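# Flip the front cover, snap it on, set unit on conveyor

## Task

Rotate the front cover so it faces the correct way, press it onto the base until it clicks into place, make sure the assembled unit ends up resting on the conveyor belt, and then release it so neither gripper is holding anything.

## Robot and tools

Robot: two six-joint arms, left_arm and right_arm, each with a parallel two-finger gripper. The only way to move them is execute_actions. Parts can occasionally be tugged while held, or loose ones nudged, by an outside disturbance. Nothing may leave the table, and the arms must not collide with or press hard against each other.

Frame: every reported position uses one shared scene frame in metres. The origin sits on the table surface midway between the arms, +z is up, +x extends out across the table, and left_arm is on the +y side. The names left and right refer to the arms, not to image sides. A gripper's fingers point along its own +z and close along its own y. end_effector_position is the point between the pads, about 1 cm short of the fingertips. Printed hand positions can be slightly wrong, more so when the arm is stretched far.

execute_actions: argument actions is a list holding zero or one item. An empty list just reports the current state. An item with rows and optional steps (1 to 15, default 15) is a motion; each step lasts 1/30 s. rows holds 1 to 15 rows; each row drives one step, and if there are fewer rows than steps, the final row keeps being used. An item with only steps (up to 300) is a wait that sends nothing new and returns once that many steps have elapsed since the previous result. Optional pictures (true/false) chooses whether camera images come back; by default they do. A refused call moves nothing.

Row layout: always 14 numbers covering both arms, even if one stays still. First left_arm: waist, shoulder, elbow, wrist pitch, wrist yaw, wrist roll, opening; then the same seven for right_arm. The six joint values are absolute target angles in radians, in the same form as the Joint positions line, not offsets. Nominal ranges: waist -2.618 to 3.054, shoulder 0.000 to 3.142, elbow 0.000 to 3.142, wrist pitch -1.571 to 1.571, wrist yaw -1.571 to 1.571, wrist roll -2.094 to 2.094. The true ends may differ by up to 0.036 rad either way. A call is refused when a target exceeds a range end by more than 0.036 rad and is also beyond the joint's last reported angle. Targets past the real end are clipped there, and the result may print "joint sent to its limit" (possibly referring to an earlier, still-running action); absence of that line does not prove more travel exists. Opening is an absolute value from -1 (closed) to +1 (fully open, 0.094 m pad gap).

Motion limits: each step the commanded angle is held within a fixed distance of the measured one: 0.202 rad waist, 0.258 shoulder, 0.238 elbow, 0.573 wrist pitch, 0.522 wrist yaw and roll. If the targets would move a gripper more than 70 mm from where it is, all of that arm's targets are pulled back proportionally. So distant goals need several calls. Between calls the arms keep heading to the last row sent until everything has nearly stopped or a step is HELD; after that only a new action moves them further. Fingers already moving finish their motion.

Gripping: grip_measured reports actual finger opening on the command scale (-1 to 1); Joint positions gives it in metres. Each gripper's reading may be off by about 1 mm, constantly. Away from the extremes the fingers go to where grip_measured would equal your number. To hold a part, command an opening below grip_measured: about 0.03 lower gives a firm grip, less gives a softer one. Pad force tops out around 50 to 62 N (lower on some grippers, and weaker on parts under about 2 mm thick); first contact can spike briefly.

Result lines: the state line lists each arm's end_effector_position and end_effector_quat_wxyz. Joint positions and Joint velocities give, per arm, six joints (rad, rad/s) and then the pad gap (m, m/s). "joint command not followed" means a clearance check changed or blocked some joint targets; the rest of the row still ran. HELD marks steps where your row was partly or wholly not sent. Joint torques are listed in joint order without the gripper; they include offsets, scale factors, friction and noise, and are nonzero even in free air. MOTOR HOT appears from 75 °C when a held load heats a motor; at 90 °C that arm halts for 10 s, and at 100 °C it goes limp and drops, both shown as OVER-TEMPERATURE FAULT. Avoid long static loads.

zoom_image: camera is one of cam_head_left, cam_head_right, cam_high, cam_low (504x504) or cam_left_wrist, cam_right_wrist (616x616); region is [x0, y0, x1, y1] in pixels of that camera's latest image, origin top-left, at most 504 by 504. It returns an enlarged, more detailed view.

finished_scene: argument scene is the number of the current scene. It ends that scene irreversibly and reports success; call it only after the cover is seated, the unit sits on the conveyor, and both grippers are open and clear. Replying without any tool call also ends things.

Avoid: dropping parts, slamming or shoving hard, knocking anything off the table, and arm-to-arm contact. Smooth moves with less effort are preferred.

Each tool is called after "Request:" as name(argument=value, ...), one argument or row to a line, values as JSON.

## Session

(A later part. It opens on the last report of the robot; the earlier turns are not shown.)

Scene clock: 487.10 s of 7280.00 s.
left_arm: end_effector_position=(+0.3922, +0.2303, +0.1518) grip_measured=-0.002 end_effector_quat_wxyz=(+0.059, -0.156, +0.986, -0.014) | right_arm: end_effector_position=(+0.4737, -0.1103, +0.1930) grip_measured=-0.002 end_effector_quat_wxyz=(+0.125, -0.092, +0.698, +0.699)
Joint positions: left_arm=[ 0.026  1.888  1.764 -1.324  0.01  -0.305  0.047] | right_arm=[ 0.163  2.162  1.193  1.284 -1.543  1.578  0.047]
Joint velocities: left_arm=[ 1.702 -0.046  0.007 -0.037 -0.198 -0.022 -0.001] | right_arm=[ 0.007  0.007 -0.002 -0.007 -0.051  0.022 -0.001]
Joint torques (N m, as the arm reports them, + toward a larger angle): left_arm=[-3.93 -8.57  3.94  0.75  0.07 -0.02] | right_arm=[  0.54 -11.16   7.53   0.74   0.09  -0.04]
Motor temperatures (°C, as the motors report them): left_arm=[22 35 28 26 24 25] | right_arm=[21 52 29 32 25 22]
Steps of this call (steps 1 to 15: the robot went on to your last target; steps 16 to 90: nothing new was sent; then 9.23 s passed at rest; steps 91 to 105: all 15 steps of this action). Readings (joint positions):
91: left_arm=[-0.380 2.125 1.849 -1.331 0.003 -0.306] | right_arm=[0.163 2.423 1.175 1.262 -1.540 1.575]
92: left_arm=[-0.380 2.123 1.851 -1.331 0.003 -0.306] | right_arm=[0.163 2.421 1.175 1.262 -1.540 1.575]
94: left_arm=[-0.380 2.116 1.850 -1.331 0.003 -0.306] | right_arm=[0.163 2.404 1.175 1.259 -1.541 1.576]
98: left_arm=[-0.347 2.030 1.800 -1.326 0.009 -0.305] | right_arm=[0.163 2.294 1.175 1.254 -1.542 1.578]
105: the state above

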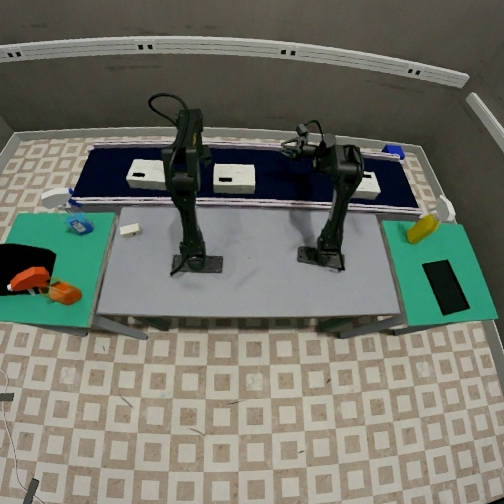

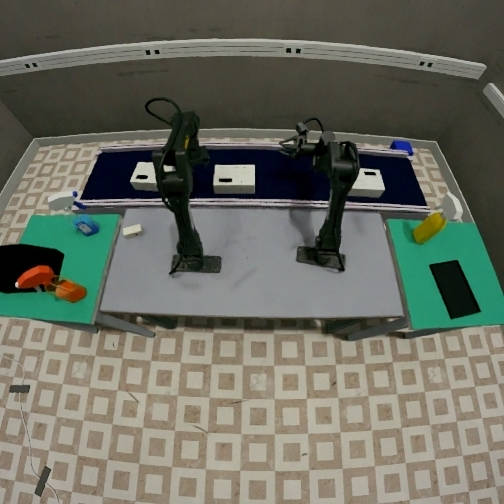

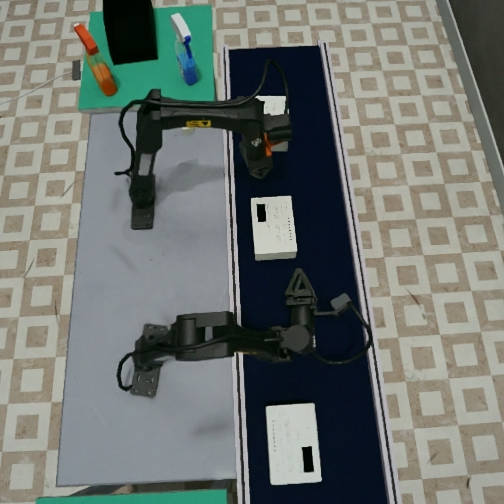

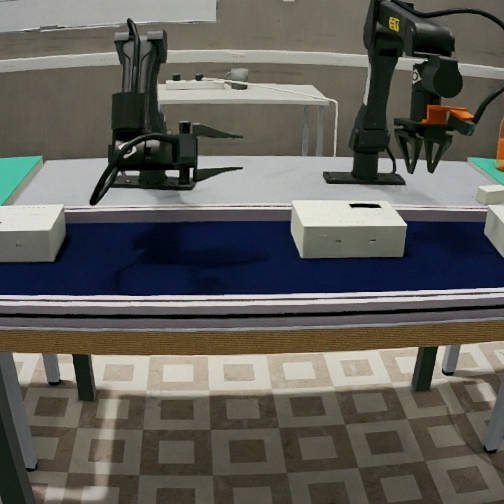

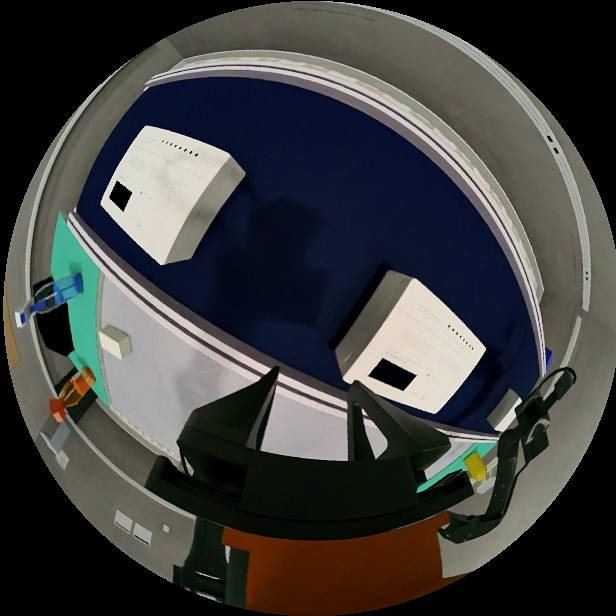

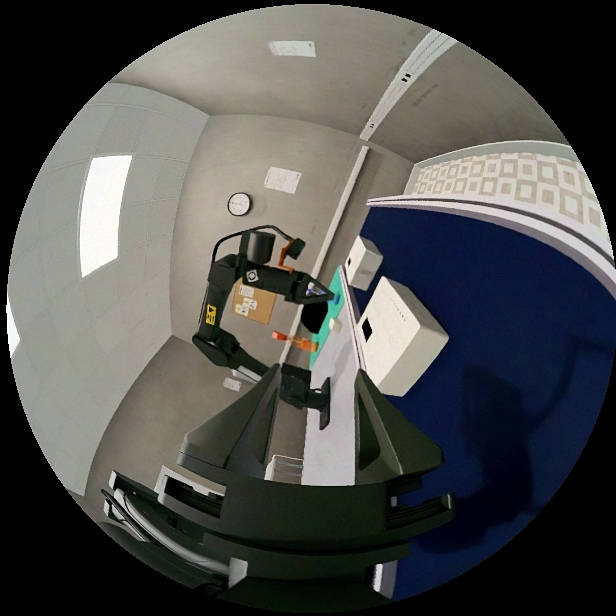

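Request:
execute_actions(
  actions=[
    {"rows":[[0.05,1.91,1.79,-1.34,0,-0.3,-0.3,0.17,2.17,1.2,1.28,-1.55,1.57,0],[0.02,1.945,1.84,-1.35,0,-0.3,-0.6,0.17,2.17,1.2,1.28,-1.55,1.57,0],[-0.01,1.98,1.89,-1.36,0,-0.3,-1,0.17,2.17,1.2,1.28,-1.55,1.57,0],[-0.04,2.015,1.94,-1.37,0,-0.3,-1,0.17,2.17,1.2,1.28,-1.55,1.57,0],[-0.07,2.05,1.99,-1.38,0,-0.3,-1,0.17,2.17,1.2,1.28,-1.55,1.57,0],[-0.1,2.085,2.04,-1.39,0,-0.3,-1,0.17,2.17,1.2,1.28,-1.55,1.57,0],[-0.13,2.12,2.09,-1.4,0,-0.3,-1,0.17,2.17,1.2,1.28,-1.55,1.57,0],[-0.16,2.155,2.14,-1.41,0,-0.3,-1,0.17,2.17,1.2,1.28,-1.55,1.57,0],[-0.19,2.19,2.19,-1.42,0,-0.3,-1,0.17,2.17,1.2,1.28,-1.55,1.57,0],[-0.22,2.225,2.24,-1.43,0,-0.3,-1,0.17,2.17,1.2,1.28,-1.55,1.57,0],[-0.25,2.26,2.29,-1.44,0,-0.3,-1,0.17,2.17,1.2,1.28,-1.55,1.57,0],[-0.28,2.295,2.33,-1.45,0,-0.3,-1,0.17,2.17,1.2,1.28,-1.55,1.57,0],[-0.31,2.33,2.37,-1.45,0,-0.3,-1,0.17,2.17,1.2,1.28,-1.55,1.57,0],[-0.33,2.355,2.4,-1.45,0,-0.3,-1,0.17,2.17,1.2,1.28,-1.55,1.57,0],[-0.338,2.37,2.4,-1.45,0,-0.3,-1,0.17,2.17,1.2,1.28,-1.55,1.57,0]]},
  ],
  pictures=false,
)

Request:
execute_actions(
  actions=[
    {"steps":15},
  ],
)

Scene clock: 501.27 s of 7280.00 s.
left_arm: end_effector_position=(+0.4785, +0.0717, +0.1312) grip_measured=-0.994 end_effector_quat_wxyz=(+0.095, +0.009, +0.995, -0.029) | right_arm: end_effector_position=(+0.4737, -0.1103, +0.1908) grip_measured=-0.002 end_effector_quat_wxyz=(+0.122, -0.091, +0.698, +0.699)
Joint positions: left_arm=[-0.308  2.331  2.351 -1.392 -0.004 -0.305  0.   ] | right_arm=[ 0.163  2.167  1.193  1.283 -1.546  1.578  0.047]
Joint velocities: left_arm=[-0.759  0.686  0.642 -0.007  0.051 -0.11   0.001] | right_arm=[ 0.002  0.007 -0.007 -0.051 -0.066  0.037 -0.001]
Joint torques (N m, as the arm reports them, + toward a larger angle): left_arm=[  1.51 -11.5    6.4    0.36  -0.05   0.  ] | right_arm=[  0.53 -11.63   7.51   0.76   0.11  -0.05]
Motor temperatures (°C, as the motors report them): left_arm=[22 36 28 26 24 25] | right_arm=[21 51 29 32 25 22]
Steps of this call (steps 1 to 30: the robot went on to your last target; steps 31 to 90: nothing new was sent; then 10.67 s passed at rest; steps 91 to 105: all 15 steps of this action). Readings (joint positions):
91: left_arm=[0.078 1.890 1.751 -1.326 -0.004 -0.305] | right_arm=[0.163 2.167 1.193 1.283 -1.546 1.578]
92: left_arm=[0.073 1.901 1.768 -1.336 -0.005 -0.305] | right_arm=[0.163 2.167 1.193 1.283 -1.546 1.578]
94: left_arm=[0.042 1.948 1.843 -1.356 -0.006 -0.305] | right_arm=[0.163 2.167 1.193 1.283 -1.546 1.578]
98: left_arm=[-0.081 2.088 2.044 -1.366 -0.007 -0.305] | right_arm=[0.163 2.167 1.193 1.283 -1.546 1.578]
105: the state above

Scene clock: 501.77 s of 7280.00 s.
left_arm: end_effector_position=(+0.4690, +0.0561, +0.1120) grip_measured=-0.994 end_effector_quat_wxyz=(+0.063, +0.026, +0.997, -0.025) | right_arm: end_effector_position=(+0.4737, -0.1103, +0.1908) grip_measured=-0.002 end_effector_quat_wxyz=(+0.122, -0.091, +0.698, +0.699)
Joint positions: left_arm=[-0.34   2.384  2.377 -1.428  0.007 -0.305  0.   ] | right_arm=[ 0.163  2.167  1.193  1.283 -1.546  1.578  0.047]
Joint velocities: left_arm=[ 0.022 -0.002  0.012 -0.11   0.022  0.022  0.001] | right_arm=[ 0.007  0.007  0.007 -0.007 -0.022 -0.066 -0.001]
Joint torques (N m, as the arm reports them, + toward a larger angle): left_arm=[  0.2  -12.74   7.55   0.6   -0.16   0.  ] | right_arm=[  0.54 -11.63   7.51   0.75   0.11  -0.05]
Motor temperatures (°C, as the motors report them): left_arm=[22 36 28 26 24 25] | right_arm=[21 51 29 32 25 22]
Steps of this call (steps 1 to 15: the robot went on to your last target). Readings (joint positions):
1: left_arm=[-0.331 2.351 2.365 -1.393 -0.002 -0.305] | right_arm=[0.163 2.167 1.193 1.283 -1.546 1.578]
2: left_arm=[-0.349 2.364 2.369 -1.394 0.001 -0.305] | right_arm=[0.163 2.167 1.193 1.283 -1.546 1.578]
4: left_arm=[-0.368 2.380 2.370 -1.405 0.006 -0.305] | right_arm=[0.163 2.167 1.193 1.283 -1.546 1.578]
8: left_arm=[-0.358 2.384 2.373 -1.423 0.007 -0.305] | right_arm=[0.163 2.167 1.193 1.283 -1.546 1.578]
15: the state above

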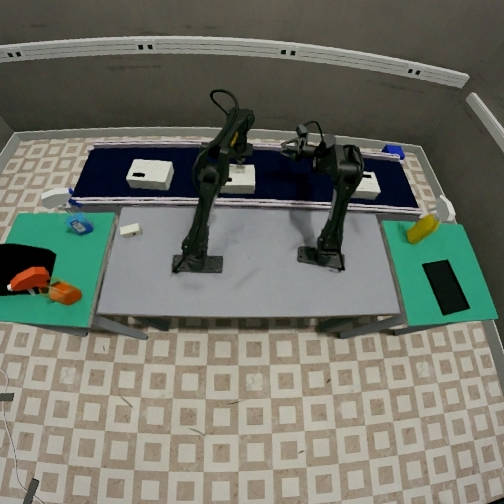

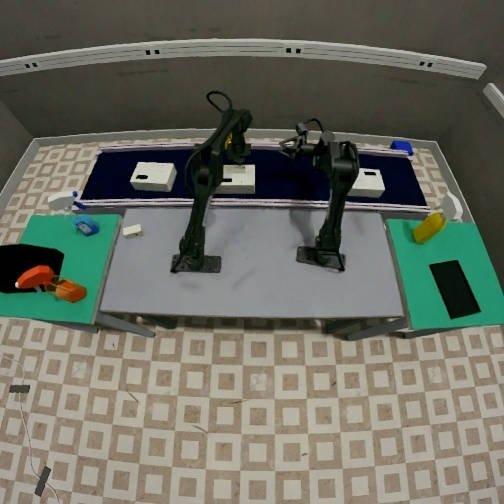

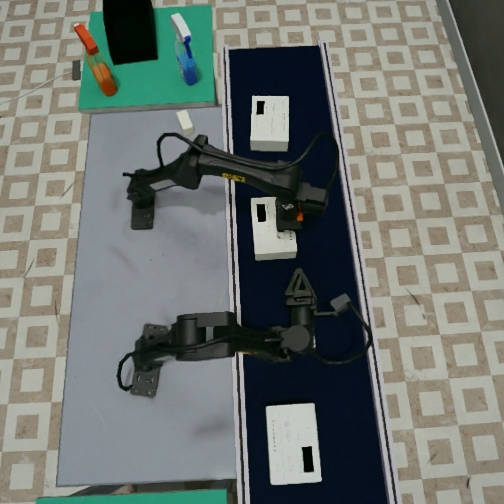

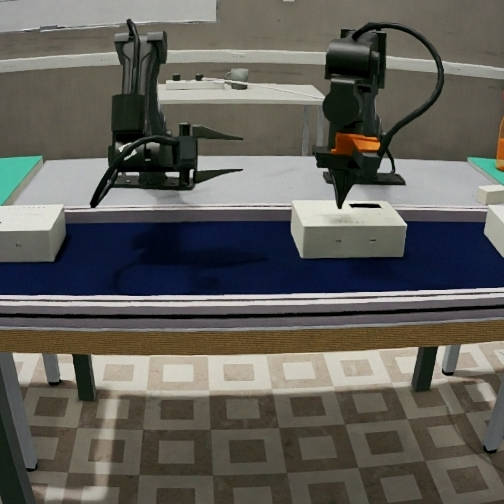

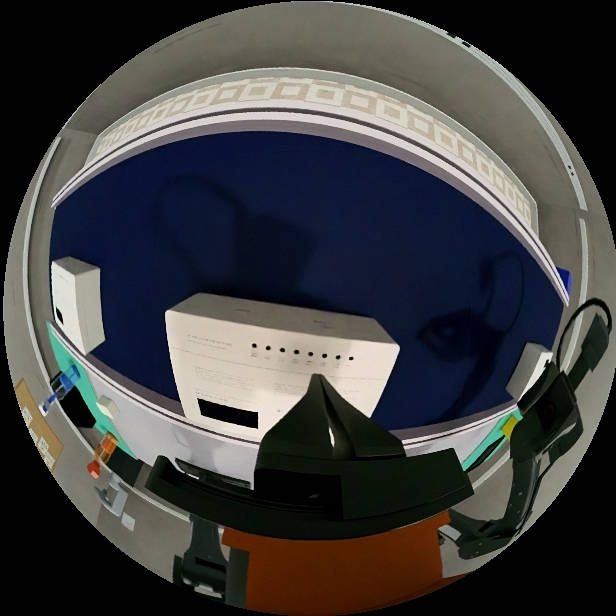

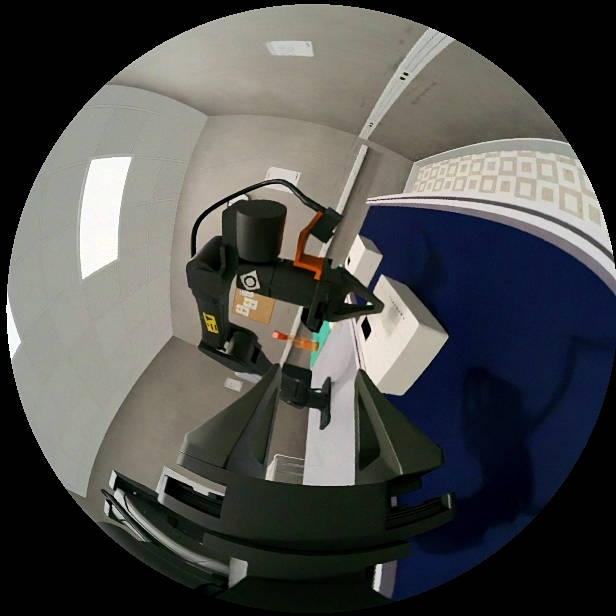

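Request:
execute_actions(
  actions=[
    {"rows":[[-0.338,2.385,2.39,-1.45,0,-0.3,-1,0.17,2.17,1.2,1.28,-1.55,1.57,0],[-0.338,2.395,2.38,-1.45,0,-0.3,-1,0.17,2.17,1.2,1.28,-1.55,1.57,0],[-0.338,2.4,2.38,-1.45,0,-0.3,-1,0.17,2.17,1.2,1.28,-1.55,1.57,0],[-0.338,2.405,2.38,-1.45,0,-0.3,-1,0.17,2.17,1.2,1.28,-1.55,1.57,0],[-0.338,2.41,2.38,-1.45,0,-0.3,-1,0.17,2.17,1.2,1.28,-1.55,1.57,0],[-0.338,2.415,2.38,-1.45,0,-0.3,-1,0.17,2.17,1.2,1.28,-1.55,1.57,0],[-0.338,2.42,2.38,-1.45,0,-0.3,-1,0.17,2.17,1.2,1.28,-1.55,1.57,0],[-0.338,2.425,2.38,-1.45,0,-0.3,-1,0.17,2.17,1.2,1.28,-1.55,1.57,0],[-0.338,2.43,2.38,-1.45,0,-0.3,-1,0.17,2.17,1.2,1.28,-1.55,1.57,0],[-0.338,2.435,2.38,-1.45,0,-0.3,-1,0.17,2.17,1.2,1.28,-1.55,1.57,0],[-0.338,2.44,2.375,-1.45,0,-0.3,-1,0.17,2.17,1.2,1.28,-1.55,1.57,0],[-0.338,2.455,2.365,-1.46,0,-0.3,-1,0.17,2.17,1.2,1.28,-1.55,1.57,0],[-0.338,2.475,2.355,-1.46,0,-0.3,-1,0.17,2.17,1.2,1.28,-1.55,1.57,0],[-0.338,2.5,2.34,-1.47,0,-0.3,-1,0.17,2.17,1.2,1.28,-1.55,1.57,0],[-0.338,2.52,2.33,-1.47,0,-0.3,-1,0.17,2.17,1.2,1.28,-1.55,1.57,0]]},
  ],
  pictures=false,
)

Request:
execute_actions(
  actions=[
    {"steps":10},
  ],
  pictures=false,
)

Request:
execute_actions(
  actions=[
    {"rows":[[-0.338,2.48,2.36,-1.45,0,-0.3,-1,0.17,2.17,1.2,1.28,-1.55,1.57,0],[-0.338,2.44,2.38,-1.45,0,-0.3,-1,0.17,2.17,1.2,1.28,-1.55,1.57,0],[-0.338,2.41,2.39,-1.45,0,-0.3,-1,0.17,2.17,1.2,1.28,-1.55,1.57,0],[-0.338,2.38,2.39,-1.45,0,-0.3,-1,0.17,2.17,1.2,1.28,-1.55,1.57,0],[-0.338,2.35,2.39,-1.45,0,-0.3,-1,0.17,2.17,1.2,1.28,-1.55,1.57,0],[-0.338,2.32,2.39,-1.45,0,-0.3,-0.5,0.17,2.17,1.2,1.28,-1.55,1.57,0],[-0.338,2.3,2.39,-1.45,0,-0.3,0,0.17,2.17,1.2,1.28,-1.55,1.57,0]]},
  ],
)

Request:
zoom_image(
  camera="cam_low",
  region=[270,170,430,270],
)

Scene clock: 519.23 s of 7280.00 s.
left_arm: end_effector_position=(+0.4665, +0.0571, +0.0867) grip_measured=-0.994 end_effector_quat_wxyz=(+0.034, +0.026, +0.999, -0.016) | right_arm: end_effector_position=(+0.4737, -0.1103, +0.1908) grip_measured=-0.002 end_effector_quat_wxyz=(+0.122, -0.091, +0.698, +0.699)
Joint positions: left_arm=[-0.34   2.438  2.377 -1.435  0.007 -0.304  0.   ] | right_arm=[ 0.163  2.167  1.193  1.283 -1.546  1.578  0.047]
Joint velocities: left_arm=[-0.007 -0.007  0.002 -0.037 -0.007  0.022  0.   ] | right_arm=[ 0.002  0.007 -0.017 -0.081 -0.007  0.022 -0.001]
Joint torques (N m, as the arm reports them, + toward a larger angle): left_arm=[ 0.15 -5.48  2.17  0.32 -0.07  0.01] | right_arm=[  0.52 -11.63   7.51   0.75   0.11  -0.05]
Motor temperatures (°C, as the motors report them): left_arm=[22 42 30 26 24 25] | right_arm=[21 50 29 31 25 22]
Steps of this call (steps 1 to 15: the robot went on to your last target; steps 16 to 90: nothing new was sent; then 13.97 s passed at rest; steps 91 to 105: all 15 steps of this action). Readings (joint positions):
91: left_arm=[-0.340 2.384 2.377 -1.430 0.007 -0.305] | right_arm=[0.163 2.167 1.193 1.283 -1.546 1.578]
92: left_arm=[-0.340 2.384 2.377 -1.430 0.007 -0.305] | right_arm=[0.163 2.167 1.193 1.283 -1.546 1.578]
94: left_arm=[-0.340 2.387 2.377 -1.430 0.007 -0.305] | right_arm=[0.163 2.167 1.193 1.283 -1.546 1.578]
98: left_arm=[-0.340 2.406 2.377 -1.430 0.007 -0.305] | right_arm=[0.163 2.167 1.193 1.283 -1.546 1.578]
105: the state above

Scene clock: 519.57 s of 7280.00 s.
left_arm: end_effector_position=(+0.4665, +0.0571, +0.0867) grip_measured=-0.994 end_effector_quat_wxyz=(+0.034, +0.026, +0.999, -0.016) | right_arm: end_effector_position=(+0.4737, -0.1103, +0.1908) grip_measured=-0.002 end_effector_quat_wxyz=(+0.122, -0.091, +0.698, +0.699)
Joint positions: left_arm=[-0.34   2.438  2.377 -1.435  0.007 -0.304  0.   ] | right_arm=[ 0.163  2.167  1.193  1.283 -1.546  1.578  0.047]
Joint velocities: left_arm=[ 0.012 -0.002 -0.002  0.037  0.037 -0.066  0.001] | right_arm=[-0.012 -0.002  0.002 -0.051 -0.022  0.037  0.   ]
Joint torques (N m, as the arm reports them, + toward a larger angle): left_arm=[ 0.15 -5.39  1.99  0.35 -0.08  0.01] | right_arm=[  0.53 -11.63   7.52   0.75   0.11  -0.05]
Motor temperatures (°C, as the motors report them): left_arm=[22 42 30 26 24 25] | right_arm=[21 50 29 31 25 22]
Steps of this call (steps 1 to 10: the robot went on to your last target). Readings (joint positions):
1: left_arm=[-0.340 2.438 2.377 -1.435 0.007 -0.304] | right_arm=[0.163 2.167 1.193 1.283 -1.546 1.578]
2: left_arm=[-0.340 2.438 2.377 -1.435 0.007 -0.304] | right_arm=[0.163 2.167 1.193 1.283 -1.546 1.578]
4: left_arm=[-0.340 2.438 2.377 -1.435 0.007 -0.304] | right_arm=[0.163 2.167 1.193 1.283 -1.546 1.578]
8: left_arm=[-0.340 2.438 2.377 -1.435 0.007 -0.304] | right_arm=[0.163 2.167 1.193 1.283 -1.546 1.578]
10: the state above

Scene clock: 520.07 s of 7280.00 s.
left_arm: end_effector_position=(+0.4666, +0.0570, +0.1573) grip_measured=-0.002 end_effector_quat_wxyz=(+0.106, +0.026, +0.993, -0.040) | right_arm: end_effector_position=(+0.4737, -0.1103, +0.1908) grip_measured=-0.002 end_effector_quat_wxyz=(+0.122, -0.091, +0.698, +0.699)
Joint positions: left_arm=[-0.34   2.29   2.383 -1.436  0.007 -0.304  0.047] | right_arm=[ 0.163  2.167  1.193  1.283 -1.546  1.578  0.047]
Joint velocities: left_arm=[ 0.012  0.012 -0.002 -0.066 -0.022 -0.007  0.001] | right_arm=[ 0.007 -0.002 -0.007 -0.022  0.037 -0.007  0.001]
Joint torques (N m, as the arm reports them, + toward a larger angle): left_arm=[  0.15 -10.26   6.24   0.91  -0.09   0.01] | right_arm=[  0.54 -11.62   7.52   0.75   0.11  -0.05]
Motor temperatures (°C, as the motors report them): left_arm=[22 42 30 26 24 25] | right_arm=[21 50 29 31 25 22]
Steps of this call (steps 1 to 15: all 15 steps of this action). Readings (joint positions):
1: left_arm=[-0.340 2.437 2.377 -1.435 0.007 -0.304] | right_arm=[0.163 2.167 1.193 1.283 -1.546 1.578]
2: left_arm=[-0.340 2.434 2.378 -1.435 0.007 -0.304] | right_arm=[0.163 2.167 1.193 1.283 -1.546 1.578]
4: left_arm=[-0.340 2.429 2.378 -1.435 0.007 -0.304] | right_arm=[0.163 2.167 1.193 1.283 -1.546 1.578]
8: left_arm=[-0.340 2.374 2.378 -1.436 0.007 -0.304] | right_arm=[0.163 2.167 1.193 1.283 -1.546 1.578]
15: the state above

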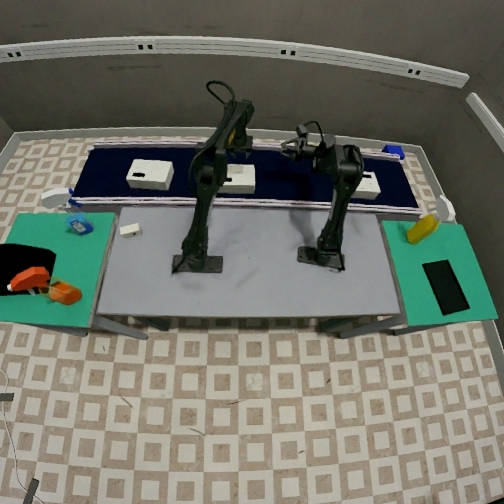

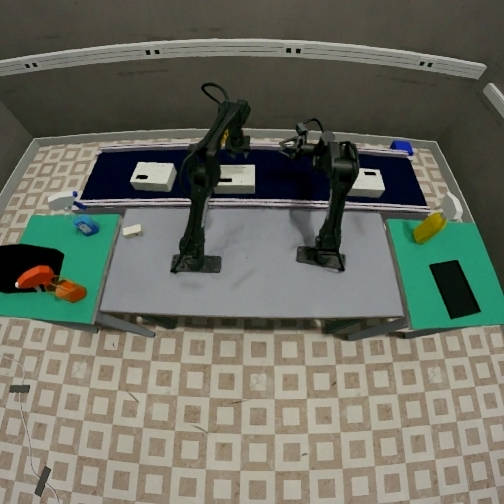

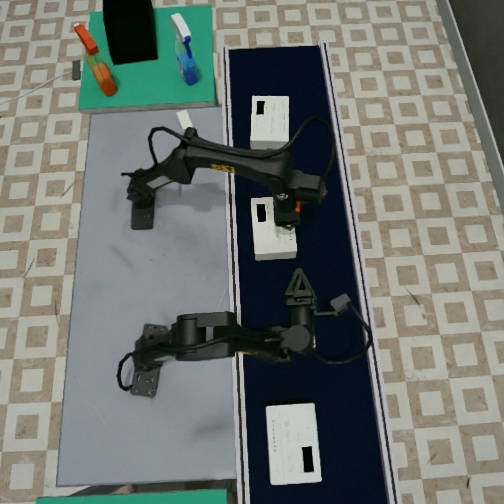

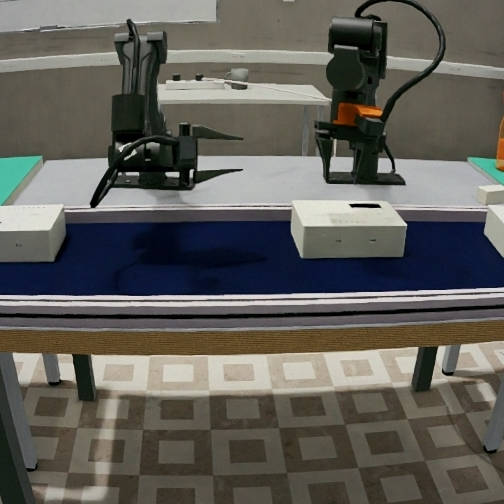

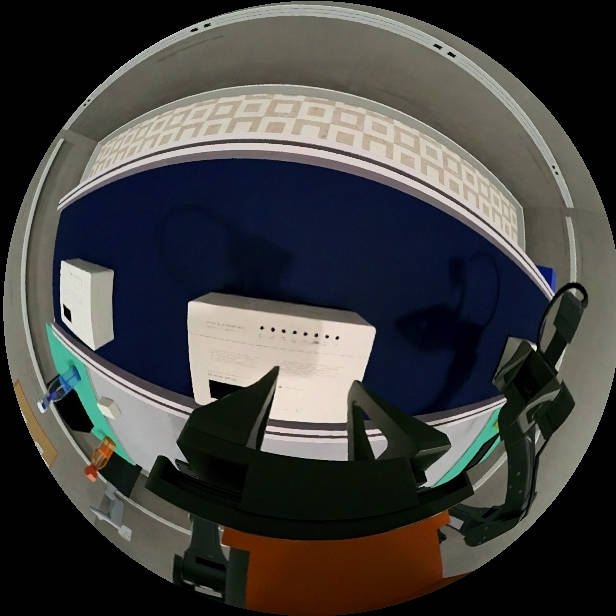

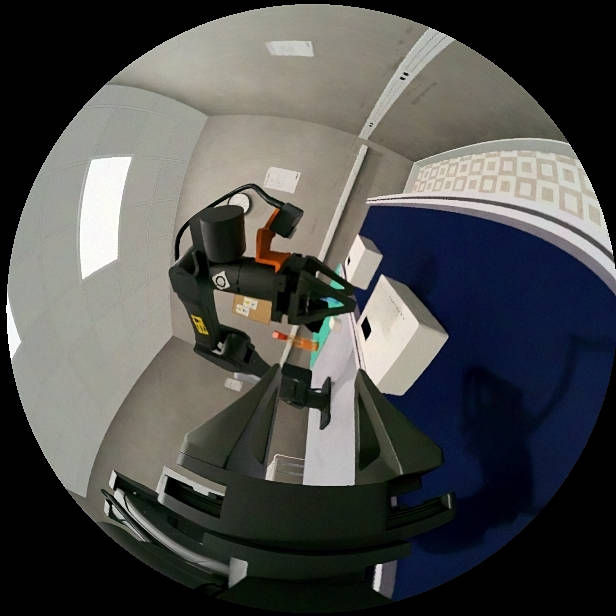

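Region (270, 170, 430, 270) of cam_low's 504x504 image, scaled by 3.150, with more detail than that image has; it fills the top 315 rows of this view, and the rest is white.

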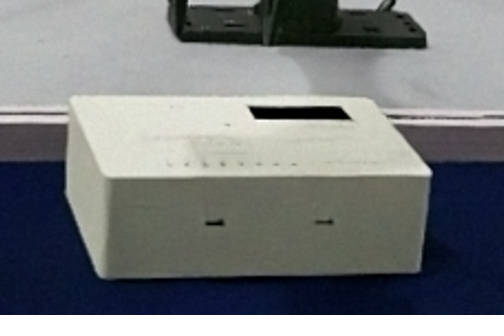

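Request:
finished_scene(
  scene=1,
)

The scene is finished: the task was done.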